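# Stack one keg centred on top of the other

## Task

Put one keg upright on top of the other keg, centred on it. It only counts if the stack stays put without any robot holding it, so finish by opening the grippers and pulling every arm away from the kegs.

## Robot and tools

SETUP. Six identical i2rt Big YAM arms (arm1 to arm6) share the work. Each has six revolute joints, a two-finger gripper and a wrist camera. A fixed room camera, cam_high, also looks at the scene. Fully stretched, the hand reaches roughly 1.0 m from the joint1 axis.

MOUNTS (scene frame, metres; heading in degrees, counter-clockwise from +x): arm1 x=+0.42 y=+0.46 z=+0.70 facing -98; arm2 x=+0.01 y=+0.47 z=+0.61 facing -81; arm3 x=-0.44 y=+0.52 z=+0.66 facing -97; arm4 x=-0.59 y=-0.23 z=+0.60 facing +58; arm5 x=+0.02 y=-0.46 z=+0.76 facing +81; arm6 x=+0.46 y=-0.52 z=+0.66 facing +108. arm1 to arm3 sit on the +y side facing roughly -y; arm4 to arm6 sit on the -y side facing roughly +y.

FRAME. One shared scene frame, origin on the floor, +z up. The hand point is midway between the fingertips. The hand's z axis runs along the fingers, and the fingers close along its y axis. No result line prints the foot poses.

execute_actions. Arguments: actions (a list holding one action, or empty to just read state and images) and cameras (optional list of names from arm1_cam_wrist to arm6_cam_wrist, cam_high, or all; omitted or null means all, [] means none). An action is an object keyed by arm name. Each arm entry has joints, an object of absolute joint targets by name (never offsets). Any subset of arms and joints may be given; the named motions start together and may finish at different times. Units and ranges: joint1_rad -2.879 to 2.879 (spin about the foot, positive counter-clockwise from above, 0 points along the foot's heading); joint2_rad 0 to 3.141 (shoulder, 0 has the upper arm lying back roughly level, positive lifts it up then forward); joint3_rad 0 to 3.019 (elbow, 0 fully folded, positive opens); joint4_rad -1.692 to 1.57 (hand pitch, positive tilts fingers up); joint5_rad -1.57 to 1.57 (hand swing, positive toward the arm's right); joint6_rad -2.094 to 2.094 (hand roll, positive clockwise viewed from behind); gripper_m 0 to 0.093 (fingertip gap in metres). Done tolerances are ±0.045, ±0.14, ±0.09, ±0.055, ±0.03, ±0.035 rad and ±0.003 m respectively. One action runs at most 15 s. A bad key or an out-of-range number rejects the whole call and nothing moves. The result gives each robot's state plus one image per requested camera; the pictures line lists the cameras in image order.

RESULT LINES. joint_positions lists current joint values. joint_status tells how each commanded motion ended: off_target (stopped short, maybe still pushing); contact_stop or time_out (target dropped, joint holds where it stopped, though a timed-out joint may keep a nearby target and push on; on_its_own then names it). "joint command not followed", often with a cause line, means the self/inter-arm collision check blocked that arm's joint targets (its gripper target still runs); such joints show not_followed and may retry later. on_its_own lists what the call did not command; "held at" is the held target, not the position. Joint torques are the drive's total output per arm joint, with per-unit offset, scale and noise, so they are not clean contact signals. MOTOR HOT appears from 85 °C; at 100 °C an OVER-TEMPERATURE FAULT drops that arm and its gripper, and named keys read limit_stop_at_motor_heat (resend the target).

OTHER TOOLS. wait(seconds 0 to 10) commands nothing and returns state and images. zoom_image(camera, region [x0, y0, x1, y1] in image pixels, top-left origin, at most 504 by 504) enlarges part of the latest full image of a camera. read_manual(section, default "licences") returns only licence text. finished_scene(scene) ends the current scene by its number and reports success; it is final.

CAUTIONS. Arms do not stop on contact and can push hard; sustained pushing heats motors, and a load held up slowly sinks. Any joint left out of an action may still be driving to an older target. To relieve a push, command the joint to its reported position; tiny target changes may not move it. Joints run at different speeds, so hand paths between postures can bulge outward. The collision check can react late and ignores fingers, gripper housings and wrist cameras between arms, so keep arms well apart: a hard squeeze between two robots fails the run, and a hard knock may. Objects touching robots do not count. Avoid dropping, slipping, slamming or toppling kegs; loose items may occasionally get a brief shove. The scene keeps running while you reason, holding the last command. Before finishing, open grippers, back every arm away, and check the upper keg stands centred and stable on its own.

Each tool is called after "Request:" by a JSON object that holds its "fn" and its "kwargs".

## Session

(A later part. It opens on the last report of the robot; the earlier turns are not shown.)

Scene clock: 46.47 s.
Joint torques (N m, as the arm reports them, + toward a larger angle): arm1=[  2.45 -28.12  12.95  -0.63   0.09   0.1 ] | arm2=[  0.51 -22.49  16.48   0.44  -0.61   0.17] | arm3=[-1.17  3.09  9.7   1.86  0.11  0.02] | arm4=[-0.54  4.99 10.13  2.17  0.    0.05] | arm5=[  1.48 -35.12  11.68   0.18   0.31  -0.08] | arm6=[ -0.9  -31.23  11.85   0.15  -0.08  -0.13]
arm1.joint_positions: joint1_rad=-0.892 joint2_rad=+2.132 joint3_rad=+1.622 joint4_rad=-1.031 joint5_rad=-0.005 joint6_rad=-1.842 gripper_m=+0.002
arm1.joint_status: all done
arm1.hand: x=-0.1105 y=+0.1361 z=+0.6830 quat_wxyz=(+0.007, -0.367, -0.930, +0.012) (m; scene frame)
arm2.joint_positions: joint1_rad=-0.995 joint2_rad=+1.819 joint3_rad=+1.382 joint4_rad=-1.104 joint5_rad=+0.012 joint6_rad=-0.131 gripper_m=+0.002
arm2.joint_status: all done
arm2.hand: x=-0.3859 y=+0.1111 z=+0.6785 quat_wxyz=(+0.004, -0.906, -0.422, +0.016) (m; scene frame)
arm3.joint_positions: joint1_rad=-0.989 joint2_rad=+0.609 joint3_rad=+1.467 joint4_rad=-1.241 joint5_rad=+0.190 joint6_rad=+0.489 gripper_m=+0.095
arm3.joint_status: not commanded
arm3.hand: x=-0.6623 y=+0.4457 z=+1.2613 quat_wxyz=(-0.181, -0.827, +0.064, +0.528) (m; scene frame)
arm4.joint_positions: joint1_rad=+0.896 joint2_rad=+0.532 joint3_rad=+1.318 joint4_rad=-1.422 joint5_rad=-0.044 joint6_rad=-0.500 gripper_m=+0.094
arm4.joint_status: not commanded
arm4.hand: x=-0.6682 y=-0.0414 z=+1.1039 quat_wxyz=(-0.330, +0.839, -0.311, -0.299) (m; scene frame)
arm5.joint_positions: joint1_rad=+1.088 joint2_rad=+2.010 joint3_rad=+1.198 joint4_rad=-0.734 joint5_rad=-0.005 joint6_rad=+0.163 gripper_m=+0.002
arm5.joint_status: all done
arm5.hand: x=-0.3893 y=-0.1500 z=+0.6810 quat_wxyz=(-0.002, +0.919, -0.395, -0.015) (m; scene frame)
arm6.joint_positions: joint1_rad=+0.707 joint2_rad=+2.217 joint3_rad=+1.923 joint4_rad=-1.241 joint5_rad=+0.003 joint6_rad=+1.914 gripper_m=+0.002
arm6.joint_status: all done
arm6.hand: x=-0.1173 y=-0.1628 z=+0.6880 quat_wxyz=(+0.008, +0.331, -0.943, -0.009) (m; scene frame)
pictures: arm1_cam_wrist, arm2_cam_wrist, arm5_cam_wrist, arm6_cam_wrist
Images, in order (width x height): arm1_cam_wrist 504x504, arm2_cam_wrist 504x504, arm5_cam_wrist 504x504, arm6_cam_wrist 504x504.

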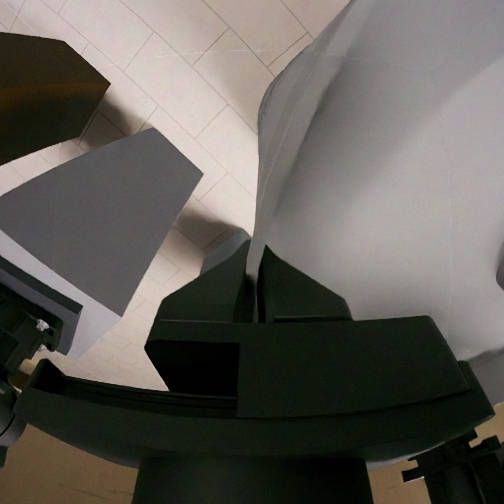

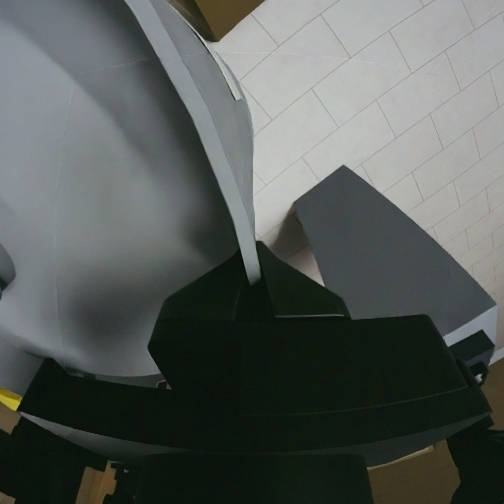

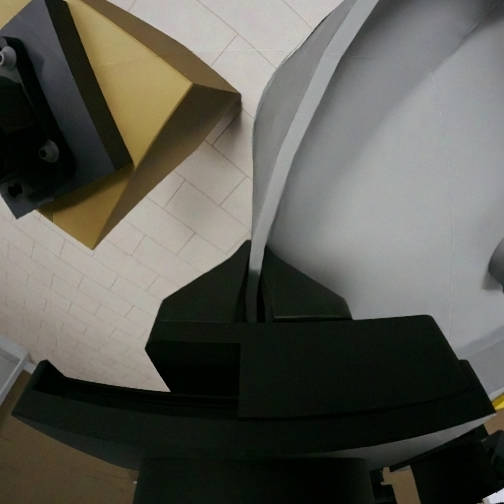

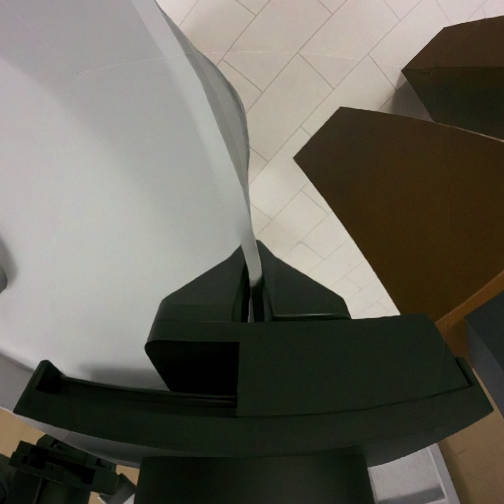

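Request:
{"fn": "execute_actions", "kwargs": {"actions": [{"arm1":{"joints":{"joint2_rad":2.04,"joint3_rad":1.665}},"arm2":{"joints":{"joint2_rad":1.735,"joint3_rad":1.435}},"arm5":{"joints":{"joint2_rad":1.905,"joint3_rad":1.225}},"arm6":{"joints":{"joint2_rad":2.155,"joint3_rad":1.95}}}], "cameras": []}}

Request:
{"fn": "execute_actions", "kwargs": {"actions": [{"arm1":{"joints":{"joint2_rad":2.135,"joint3_rad":1.615}},"arm2":{"joints":{"joint2_rad":1.82,"joint3_rad":1.375}},"arm5":{"joints":{"joint2_rad":2.015,"joint3_rad":1.19}},"arm6":{"joints":{"joint2_rad":2.22,"joint3_rad":1.915}}}], "cameras": []}}

Request:
{"fn": "execute_actions", "kwargs": {"actions": [{"arm1":{"joints":{"gripper_m":0.09}},"arm2":{"joints":{"gripper_m":0.09}},"arm5":{"joints":{"gripper_m":0.09}},"arm6":{"joints":{"gripper_m":0.09}}}], "cameras": ["arm1_cam_wrist","arm2_cam_wrist","arm5_cam_wrist","arm6_cam_wrist"]}}

Request:
{"fn": "execute_actions", "kwargs": {"actions": [{"arm1":{"joints":{"joint2_rad":1.73,"joint4_rad":-1.33}},"arm2":{"joints":{"joint2_rad":1.42,"joint4_rad":-1.3}},"arm5":{"joints":{"joint2_rad":1.62,"joint4_rad":-1.05}},"arm6":{"joints":{"joint2_rad":1.89,"joint4_rad":-1.45}}}], "cameras": ["cam_high"]}}

Scene clock: 48.73 s.
Joint torques (N m, as the arm reports them, + toward a larger angle): arm1=[  2.61 -26.26  11.27  -0.74   0.06   0.09] | arm2=[  0.5  -20.97  14.65   0.36  -0.58   0.17] | arm3=[-1.16  3.09  9.71  1.86  0.11  0.02] | arm4=[-0.51  4.99 10.12  2.18  0.    0.05] | arm5=[  0.78 -32.54   9.9    0.32   0.26   0.04] | arm6=[ -1.82 -29.75  10.33  -0.08   0.05  -0.16]
arm1.joint_positions: joint1_rad=-0.892 joint2_rad=+2.132 joint3_rad=+1.620 joint4_rad=-1.028 joint5_rad=-0.005 joint6_rad=-1.842 gripper_m=+0.002
arm1.joint_status: all done
arm1.hand: x=-0.1100 y=+0.1362 z=+0.6823 quat_wxyz=(+0.007, -0.367, -0.930, +0.012) (m; scene frame)
arm2.joint_positions: joint1_rad=-0.995 joint2_rad=+1.819 joint3_rad=+1.379 joint4_rad=-1.101 joint5_rad=+0.011 joint6_rad=-0.131 gripper_m=+0.002
arm2.joint_status: all done
arm2.hand: x=-0.3856 y=+0.1114 z=+0.6774 quat_wxyz=(+0.004, -0.906, -0.422, +0.016) (m; scene frame)
arm3.joint_positions: joint1_rad=-0.989 joint2_rad=+0.609 joint3_rad=+1.467 joint4_rad=-1.241 joint5_rad=+0.190 joint6_rad=+0.489 gripper_m=+0.095
arm3.joint_status: not commanded
arm3.hand: x=-0.6623 y=+0.4457 z=+1.2613 quat_wxyz=(-0.181, -0.827, +0.064, +0.528) (m; scene frame)
arm4.joint_positions: joint1_rad=+0.896 joint2_rad=+0.532 joint3_rad=+1.318 joint4_rad=-1.422 joint5_rad=-0.044 joint6_rad=-0.500 gripper_m=+0.094
arm4.joint_status: not commanded
arm4.hand: x=-0.6682 y=-0.0414 z=+1.1039 quat_wxyz=(-0.330, +0.839, -0.311, -0.299) (m; scene frame)
arm5.joint_positions: joint1_rad=+1.088 joint2_rad=+2.010 joint3_rad=+1.195 joint4_rad=-0.733 joint5_rad=-0.005 joint6_rad=+0.163 gripper_m=+0.002
arm5.joint_status: all done
arm5.hand: x=-0.3884 y=-0.1506 z=+0.6801 quat_wxyz=(-0.002, +0.919, -0.395, -0.014) (m; scene frame)
arm6.joint_positions: joint1_rad=+0.707 joint2_rad=+2.217 joint3_rad=+1.918 joint4_rad=-1.238 joint5_rad=+0.003 joint6_rad=+1.914 gripper_m=+0.002
arm6.joint_status: all done
arm6.hand: x=-0.1165 y=-0.1634 z=+0.6862 quat_wxyz=(+0.007, +0.331, -0.943, -0.008) (m; scene frame)
pictures: none
No camera images: the call's "cameras" was empty. Leave "cameras" out to get every camera's image.

Scene clock: 49.43 s.
Joint torques (N m, as the arm reports them, + toward a larger angle): arm1=[  2.27 -19.23   7.86  -1.46  -0.03   0.1 ] | arm2=[  0.52 -15.47  10.07  -0.39  -0.44   0.17] | arm3=[-1.1   3.12  9.69  1.85  0.11  0.02] | arm4=[-0.41  4.96 10.08  2.14  0.    0.05] | arm5=[  0.62 -23.47   7.22  -0.38  -0.18  -0.03] | arm6=[ -1.87 -24.38   7.91  -0.29  -0.01  -0.12]
arm1.joint_positions: joint1_rad=-0.892 joint2_rad=+2.136 joint3_rad=+1.614 joint4_rad=-1.013 joint5_rad=-0.003 joint6_rad=-1.842 gripper_m=+0.001
arm1.joint_status: all done
arm1.hand: x=-0.1108 y=+0.1362 z=+0.6785 quat_wxyz=(+0.009, -0.367, -0.930, +0.014) (m; scene frame)
arm2.joint_positions: joint1_rad=-0.994 joint2_rad=+1.831 joint3_rad=+1.372 joint4_rad=-1.076 joint5_rad=+0.008 joint6_rad=-0.131 gripper_m=+0.002
arm2.joint_status: all done
arm2.hand: x=-0.3867 y=+0.1093 z=+0.6692 quat_wxyz=(+0.001, -0.906, -0.422, +0.018) (m; scene frame)
arm3.joint_positions: joint1_rad=-0.989 joint2_rad=+0.609 joint3_rad=+1.467 joint4_rad=-1.241 joint5_rad=+0.190 joint6_rad=+0.489 gripper_m=+0.095
arm3.joint_status: not commanded
arm3.hand: x=-0.6623 y=+0.4457 z=+1.2613 quat_wxyz=(-0.181, -0.827, +0.064, +0.528) (m; scene frame)
arm4.joint_positions: joint1_rad=+0.896 joint2_rad=+0.532 joint3_rad=+1.318 joint4_rad=-1.422 joint5_rad=-0.044 joint6_rad=-0.500 gripper_m=+0.094
arm4.joint_status: not commanded
arm4.hand: x=-0.6682 y=-0.0414 z=+1.1039 quat_wxyz=(-0.330, +0.839, -0.311, -0.299) (m; scene frame)
arm5.joint_positions: joint1_rad=+1.096 joint2_rad=+2.028 joint3_rad=+1.190 joint4_rad=-0.721 joint5_rad=+0.003 joint6_rad=+0.163 gripper_m=+0.002
arm5.joint_status: all done
arm5.hand: x=-0.3871 y=-0.1554 z=+0.6698 quat_wxyz=(-0.004, +0.920, -0.391, -0.007) (m; scene frame)
arm6.joint_positions: joint1_rad=+0.709 joint2_rad=+2.221 joint3_rad=+1.912 joint4_rad=-1.230 joint5_rad=+0.003 joint6_rad=+1.910 gripper_m=+0.002
arm6.joint_status: all done
arm6.hand: x=-0.1165 y=-0.1649 z=+0.6814 quat_wxyz=(+0.007, +0.334, -0.943, -0.007) (m; scene frame)
pictures: none
No camera images: the call's "cameras" was empty. Leave "cameras" out to get every camera's image.

Scene clock: 50.17 s.
Joint torques (N m, as the arm reports them, + toward a larger angle): arm1=[  1.48 -19.56   7.78  -0.82  -0.13   0.08] | arm2=[  0.07 -14.77  10.08   0.05  -0.19   0.17] | arm3=[-1.19  3.1   9.72  1.86  0.11  0.02] | arm4=[-0.51  4.97 10.16  2.17  0.    0.05] | arm5=[  1.86 -22.76   7.04  -0.36   0.16  -0.07] | arm6=[ -0.61 -24.77   7.9   -0.34   0.07  -0.11]
arm1.joint_positions: joint1_rad=-0.879 joint2_rad=+2.134 joint3_rad=+1.614 joint4_rad=-1.026 joint5_rad=-0.001 joint6_rad=-1.842 gripper_m=+0.090
arm1.joint_status: all done
arm1.hand: x=-0.1043 y=+0.1309 z=+0.6795 quat_wxyz=(+0.007, -0.361, -0.933, +0.008) (m; scene frame)
arm2.joint_positions: joint1_rad=-0.989 joint2_rad=+1.829 joint3_rad=+1.372 joint4_rad=-1.090 joint5_rad=+0.002 joint6_rad=-0.131 gripper_m=+0.090
arm2.joint_status: all done
arm2.hand: x=-0.3817 y=+0.1090 z=+0.6697 quat_wxyz=(+0.000, -0.905, -0.424, +0.011) (m; scene frame)
arm3.joint_positions: joint1_rad=-0.989 joint2_rad=+0.609 joint3_rad=+1.467 joint4_rad=-1.241 joint5_rad=+0.190 joint6_rad=+0.489 gripper_m=+0.095
arm3.joint_status: not commanded
arm3.hand: x=-0.6623 y=+0.4457 z=+1.2613 quat_wxyz=(-0.181, -0.827, +0.064, +0.528) (m; scene frame)
arm4.joint_positions: joint1_rad=+0.896 joint2_rad=+0.532 joint3_rad=+1.318 joint4_rad=-1.422 joint5_rad=-0.044 joint6_rad=-0.500 gripper_m=+0.094
arm4.joint_status: not commanded
arm4.hand: x=-0.6682 y=-0.0414 z=+1.1039 quat_wxyz=(-0.330, +0.839, -0.311, -0.299) (m; scene frame)
arm5.joint_positions: joint1_rad=+1.078 joint2_rad=+2.026 joint3_rad=+1.189 joint4_rad=-0.723 joint5_rad=-0.003 joint6_rad=+0.163 gripper_m=+0.090
arm5.joint_status: all done
arm5.hand: x=-0.3821 y=-0.1489 z=+0.6706 quat_wxyz=(-0.001, +0.917, -0.399, -0.008) (m; scene frame)
arm6.joint_positions: joint1_rad=+0.708 joint2_rad=+2.221 joint3_rad=+1.912 joint4_rad=-1.230 joint5_rad=+0.001 joint6_rad=+1.908 gripper_m=+0.090
arm6.joint_status: all done
arm6.hand: x=-0.1161 y=-0.1644 z=+0.6814 quat_wxyz=(+0.008, +0.334, -0.942, -0.007) (m; scene frame)
pictures: arm1_cam_wrist, arm2_cam_wrist, arm5_cam_wrist, arm6_cam_wrist
Images, in order (width x height): arm1_cam_wrist 504x504, arm2_cam_wrist 504x504, arm5_cam_wrist 504x504, arm6_cam_wrist 504x504.

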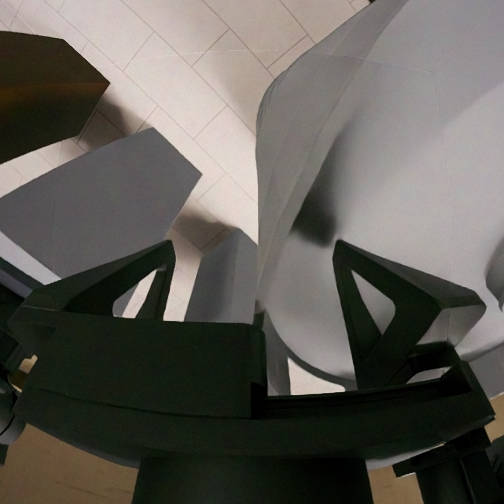

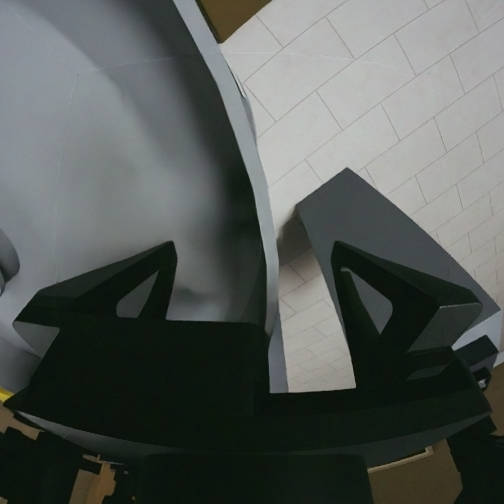

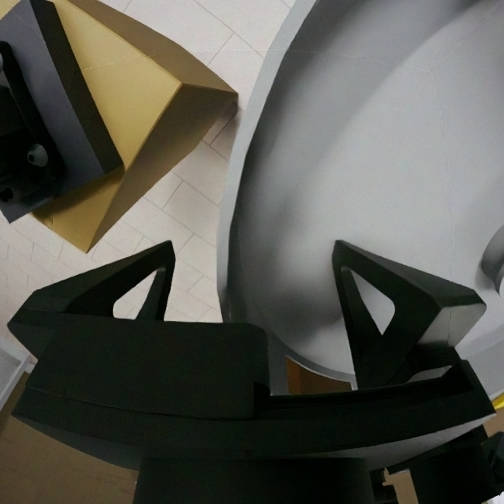

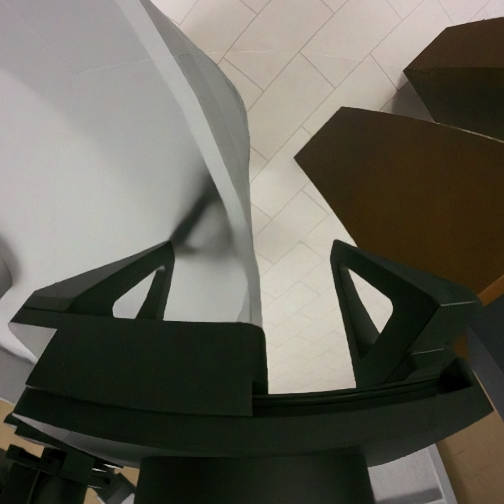

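Scene clock: 51.67 s.
Joint torques (N m, as the arm reports them, + toward a larger angle): arm1=[  1.56 -14.72  10.01  -0.56  -0.12   0.1 ] | arm2=[ 0.17 -8.11 12.44  0.43 -0.19  0.16] | arm3=[-1.15  3.11  9.69  1.86  0.11  0.02] | arm4=[-0.48  5.06 10.15  2.13  0.    0.05] | arm5=[  1.79 -16.44   9.84  -0.08   0.18  -0.09] | arm6=[ -0.91 -20.     9.08  -0.5    0.1   -0.16]
arm1.joint_positions: joint1_rad=-0.879 joint2_rad=+1.719 joint3_rad=+1.604 joint4_rad=-1.317 joint5_rad=-0.001 joint6_rad=-1.842 gripper_m=+0.090
arm1.joint_status: all done
arm1.hand: x=-0.0534 y=+0.1624 z=+0.9085 quat_wxyz=(+0.041, -0.360, -0.930, +0.054) (m; scene frame)
arm2.joint_positions: joint1_rad=-0.989 joint2_rad=+1.397 joint3_rad=+1.363 joint4_rad=-1.286 joint5_rad=+0.002 joint6_rad=-0.131 gripper_m=+0.090
arm2.joint_status: all done
arm2.hand: x=-0.3324 y=+0.1532 z=+0.8691 quat_wxyz=(-0.034, -0.898, -0.421, +0.119) (m; scene frame)
arm3.joint_positions: joint1_rad=-0.989 joint2_rad=+0.609 joint3_rad=+1.467 joint4_rad=-1.241 joint5_rad=+0.190 joint6_rad=+0.489 gripper_m=+0.095
arm3.joint_status: not commanded
arm3.hand: x=-0.6623 y=+0.4457 z=+1.2613 quat_wxyz=(-0.181, -0.827, +0.064, +0.528) (m; scene frame)
arm4.joint_positions: joint1_rad=+0.896 joint2_rad=+0.532 joint3_rad=+1.318 joint4_rad=-1.422 joint5_rad=-0.044 joint6_rad=-0.500 gripper_m=+0.094
arm4.joint_status: not commanded
arm4.hand: x=-0.6682 y=-0.0414 z=+1.1039 quat_wxyz=(-0.330, +0.839, -0.311, -0.299) (m; scene frame)
arm5.joint_positions: joint1_rad=+1.078 joint2_rad=+1.601 joint3_rad=+1.189 joint4_rad=-1.037 joint5_rad=-0.003 joint6_rad=+0.163 gripper_m=+0.090
arm5.joint_status: all done
arm5.hand: x=-0.3602 y=-0.1661 z=+0.8692 quat_wxyz=(-0.015, +0.915, -0.398, -0.061) (m; scene frame)
arm6.joint_positions: joint1_rad=+0.708 joint2_rad=+1.879 joint3_rad=+1.904 joint4_rad=-1.436 joint5_rad=+0.001 joint6_rad=+1.907 gripper_m=+0.090
arm6.joint_status: all done
arm6.hand: x=-0.0715 y=-0.1908 z=+0.8909 quat_wxyz=(+0.048, +0.333, -0.940, -0.056) (m; scene frame)
pictures: cam_high
Images, in order (width x height): cam_high 504x504.

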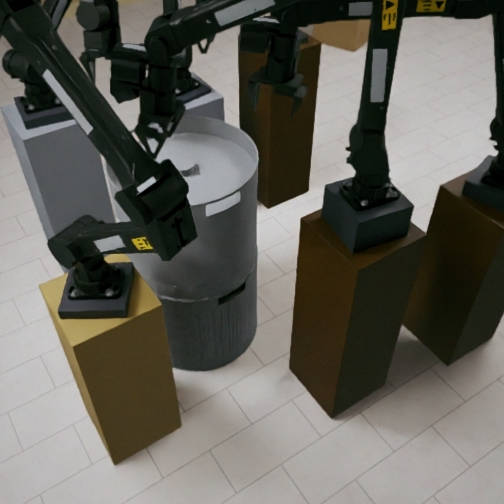

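It tilted slightly on release; checking it settled.

Request:
{"fn": "wait", "kwargs": {"seconds": 1}}

Request:
{"fn": "zoom_image", "kwargs": {"camera": "cam_high", "region": [90,100,290,340]}}

Scene clock: 53.43 s.
Joint torques (N m, as the arm reports them, + toward a larger angle): arm1=[  1.6  -14.5    9.96  -0.52  -0.12   0.12] | arm2=[ 0.16 -8.05 12.47  0.42 -0.19  0.17] | arm3=[-1.19  3.13  9.69  1.86  0.11  0.02] | arm4=[-0.51  5.   10.11  2.11  0.01  0.04] | arm5=[  2.87 -16.07   9.91  -0.1    0.16   0.  ] | arm6=[ -1.41 -19.68   9.32  -0.54   0.11  -0.1 ]
arm1.joint_positions: joint1_rad=-0.879 joint2_rad=+1.719 joint3_rad=+1.604 joint4_rad=-1.317 joint5_rad=-0.001 joint6_rad=-1.842 gripper_m=+0.090
arm1.joint_status: all done
arm1.hand: x=-0.0534 y=+0.1624 z=+0.9085 quat_wxyz=(+0.041, -0.360, -0.930, +0.054) (m; scene frame)
arm2.joint_positions: joint1_rad=-0.989 joint2_rad=+1.397 joint3_rad=+1.363 joint4_rad=-1.286 joint5_rad=+0.002 joint6_rad=-0.131 gripper_m=+0.090
arm2.joint_status: all done
arm2.hand: x=-0.3324 y=+0.1532 z=+0.8691 quat_wxyz=(-0.034, -0.898, -0.421, +0.119) (m; scene frame)
arm3.joint_positions: joint1_rad=-0.989 joint2_rad=+0.609 joint3_rad=+1.467 joint4_rad=-1.241 joint5_rad=+0.190 joint6_rad=+0.489 gripper_m=+0.095
arm3.joint_status: not commanded
arm3.hand: x=-0.6623 y=+0.4457 z=+1.2613 quat_wxyz=(-0.181, -0.827, +0.064, +0.528) (m; scene frame)
arm4.joint_positions: joint1_rad=+0.896 joint2_rad=+0.532 joint3_rad=+1.318 joint4_rad=-1.422 joint5_rad=-0.044 joint6_rad=-0.500 gripper_m=+0.094
arm4.joint_status: not commanded
arm4.hand: x=-0.6682 y=-0.0414 z=+1.1039 quat_wxyz=(-0.330, +0.839, -0.311, -0.299) (m; scene frame)
arm5.joint_positions: joint1_rad=+1.078 joint2_rad=+1.601 joint3_rad=+1.189 joint4_rad=-1.037 joint5_rad=-0.003 joint6_rad=+0.163 gripper_m=+0.090
arm5.joint_status: all done
arm5.hand: x=-0.3602 y=-0.1661 z=+0.8692 quat_wxyz=(-0.015, +0.915, -0.398, -0.061) (m; scene frame)
arm6.joint_positions: joint1_rad=+0.708 joint2_rad=+1.879 joint3_rad=+1.904 joint4_rad=-1.436 joint5_rad=+0.001 joint6_rad=+1.907 gripper_m=+0.090
arm6.joint_status: all done
arm6.hand: x=-0.0715 y=-0.1908 z=+0.8909 quat_wxyz=(+0.048, +0.333, -0.940, -0.056) (m; scene frame)
wait: 1.00 s; at rest from the start
pictures: arm1_cam_wrist, arm2_cam_wrist, arm3_cam_wrist, arm4_cam_wrist, arm5_cam_wrist, arm6_cam_wrist, cam_high
Images, in order (width x height): arm1_cam_wrist 504x504, arm2_cam_wrist 504x504, arm3_cam_wrist 504x504, arm4_cam_wrist 504x504, arm5_cam_wrist 504x504, arm6_cam_wrist 504x504, cam_high 504x504.

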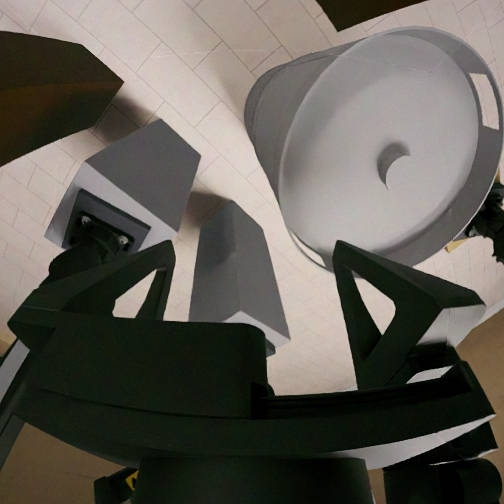

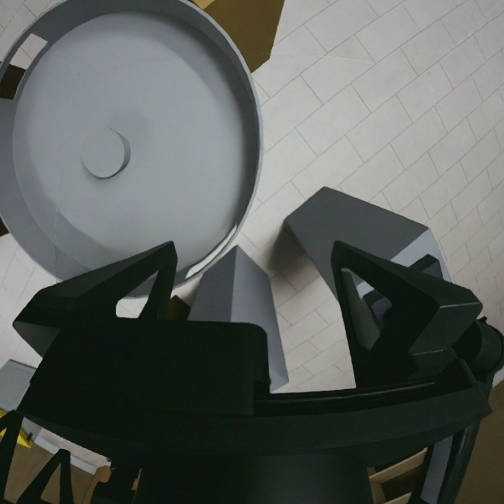

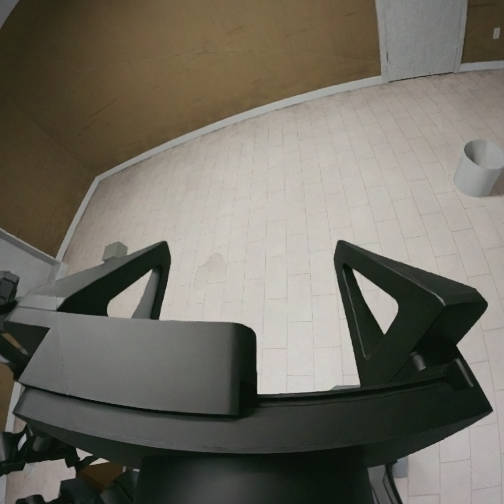

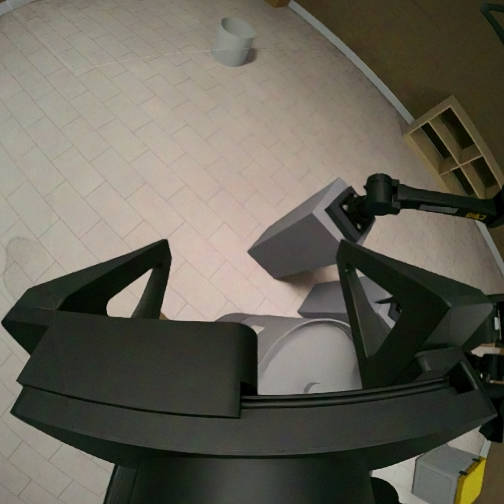

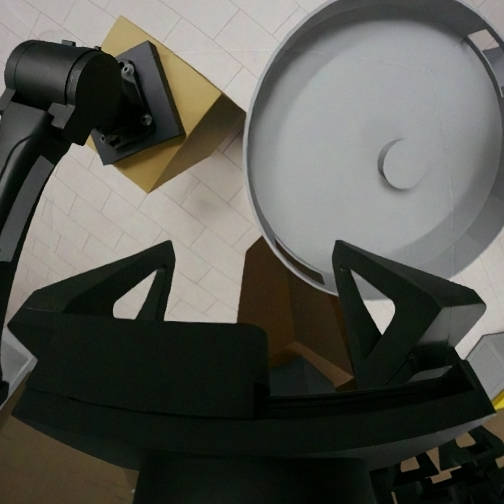

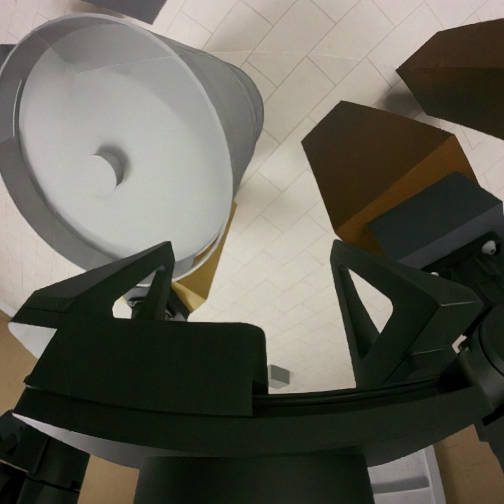

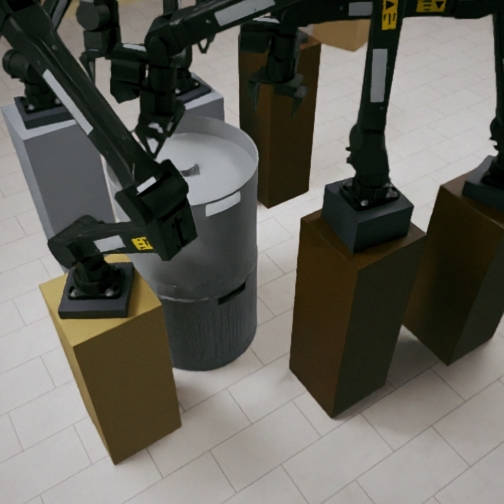

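Region (90, 100, 290, 340) of cam_high's 504x504 image, scaled by 2.100, with more detail than that image has.

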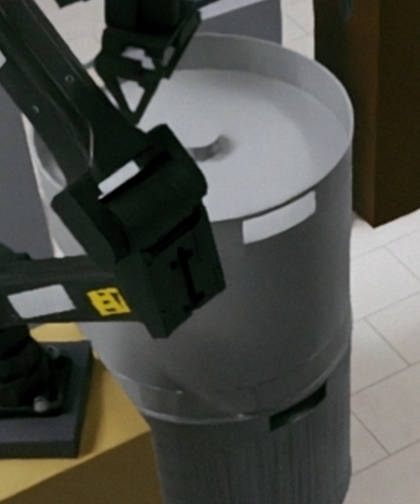

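Request:
{"fn": "finished_scene", "kwargs": {"scene": 2}}

The scene is finished: the task was done.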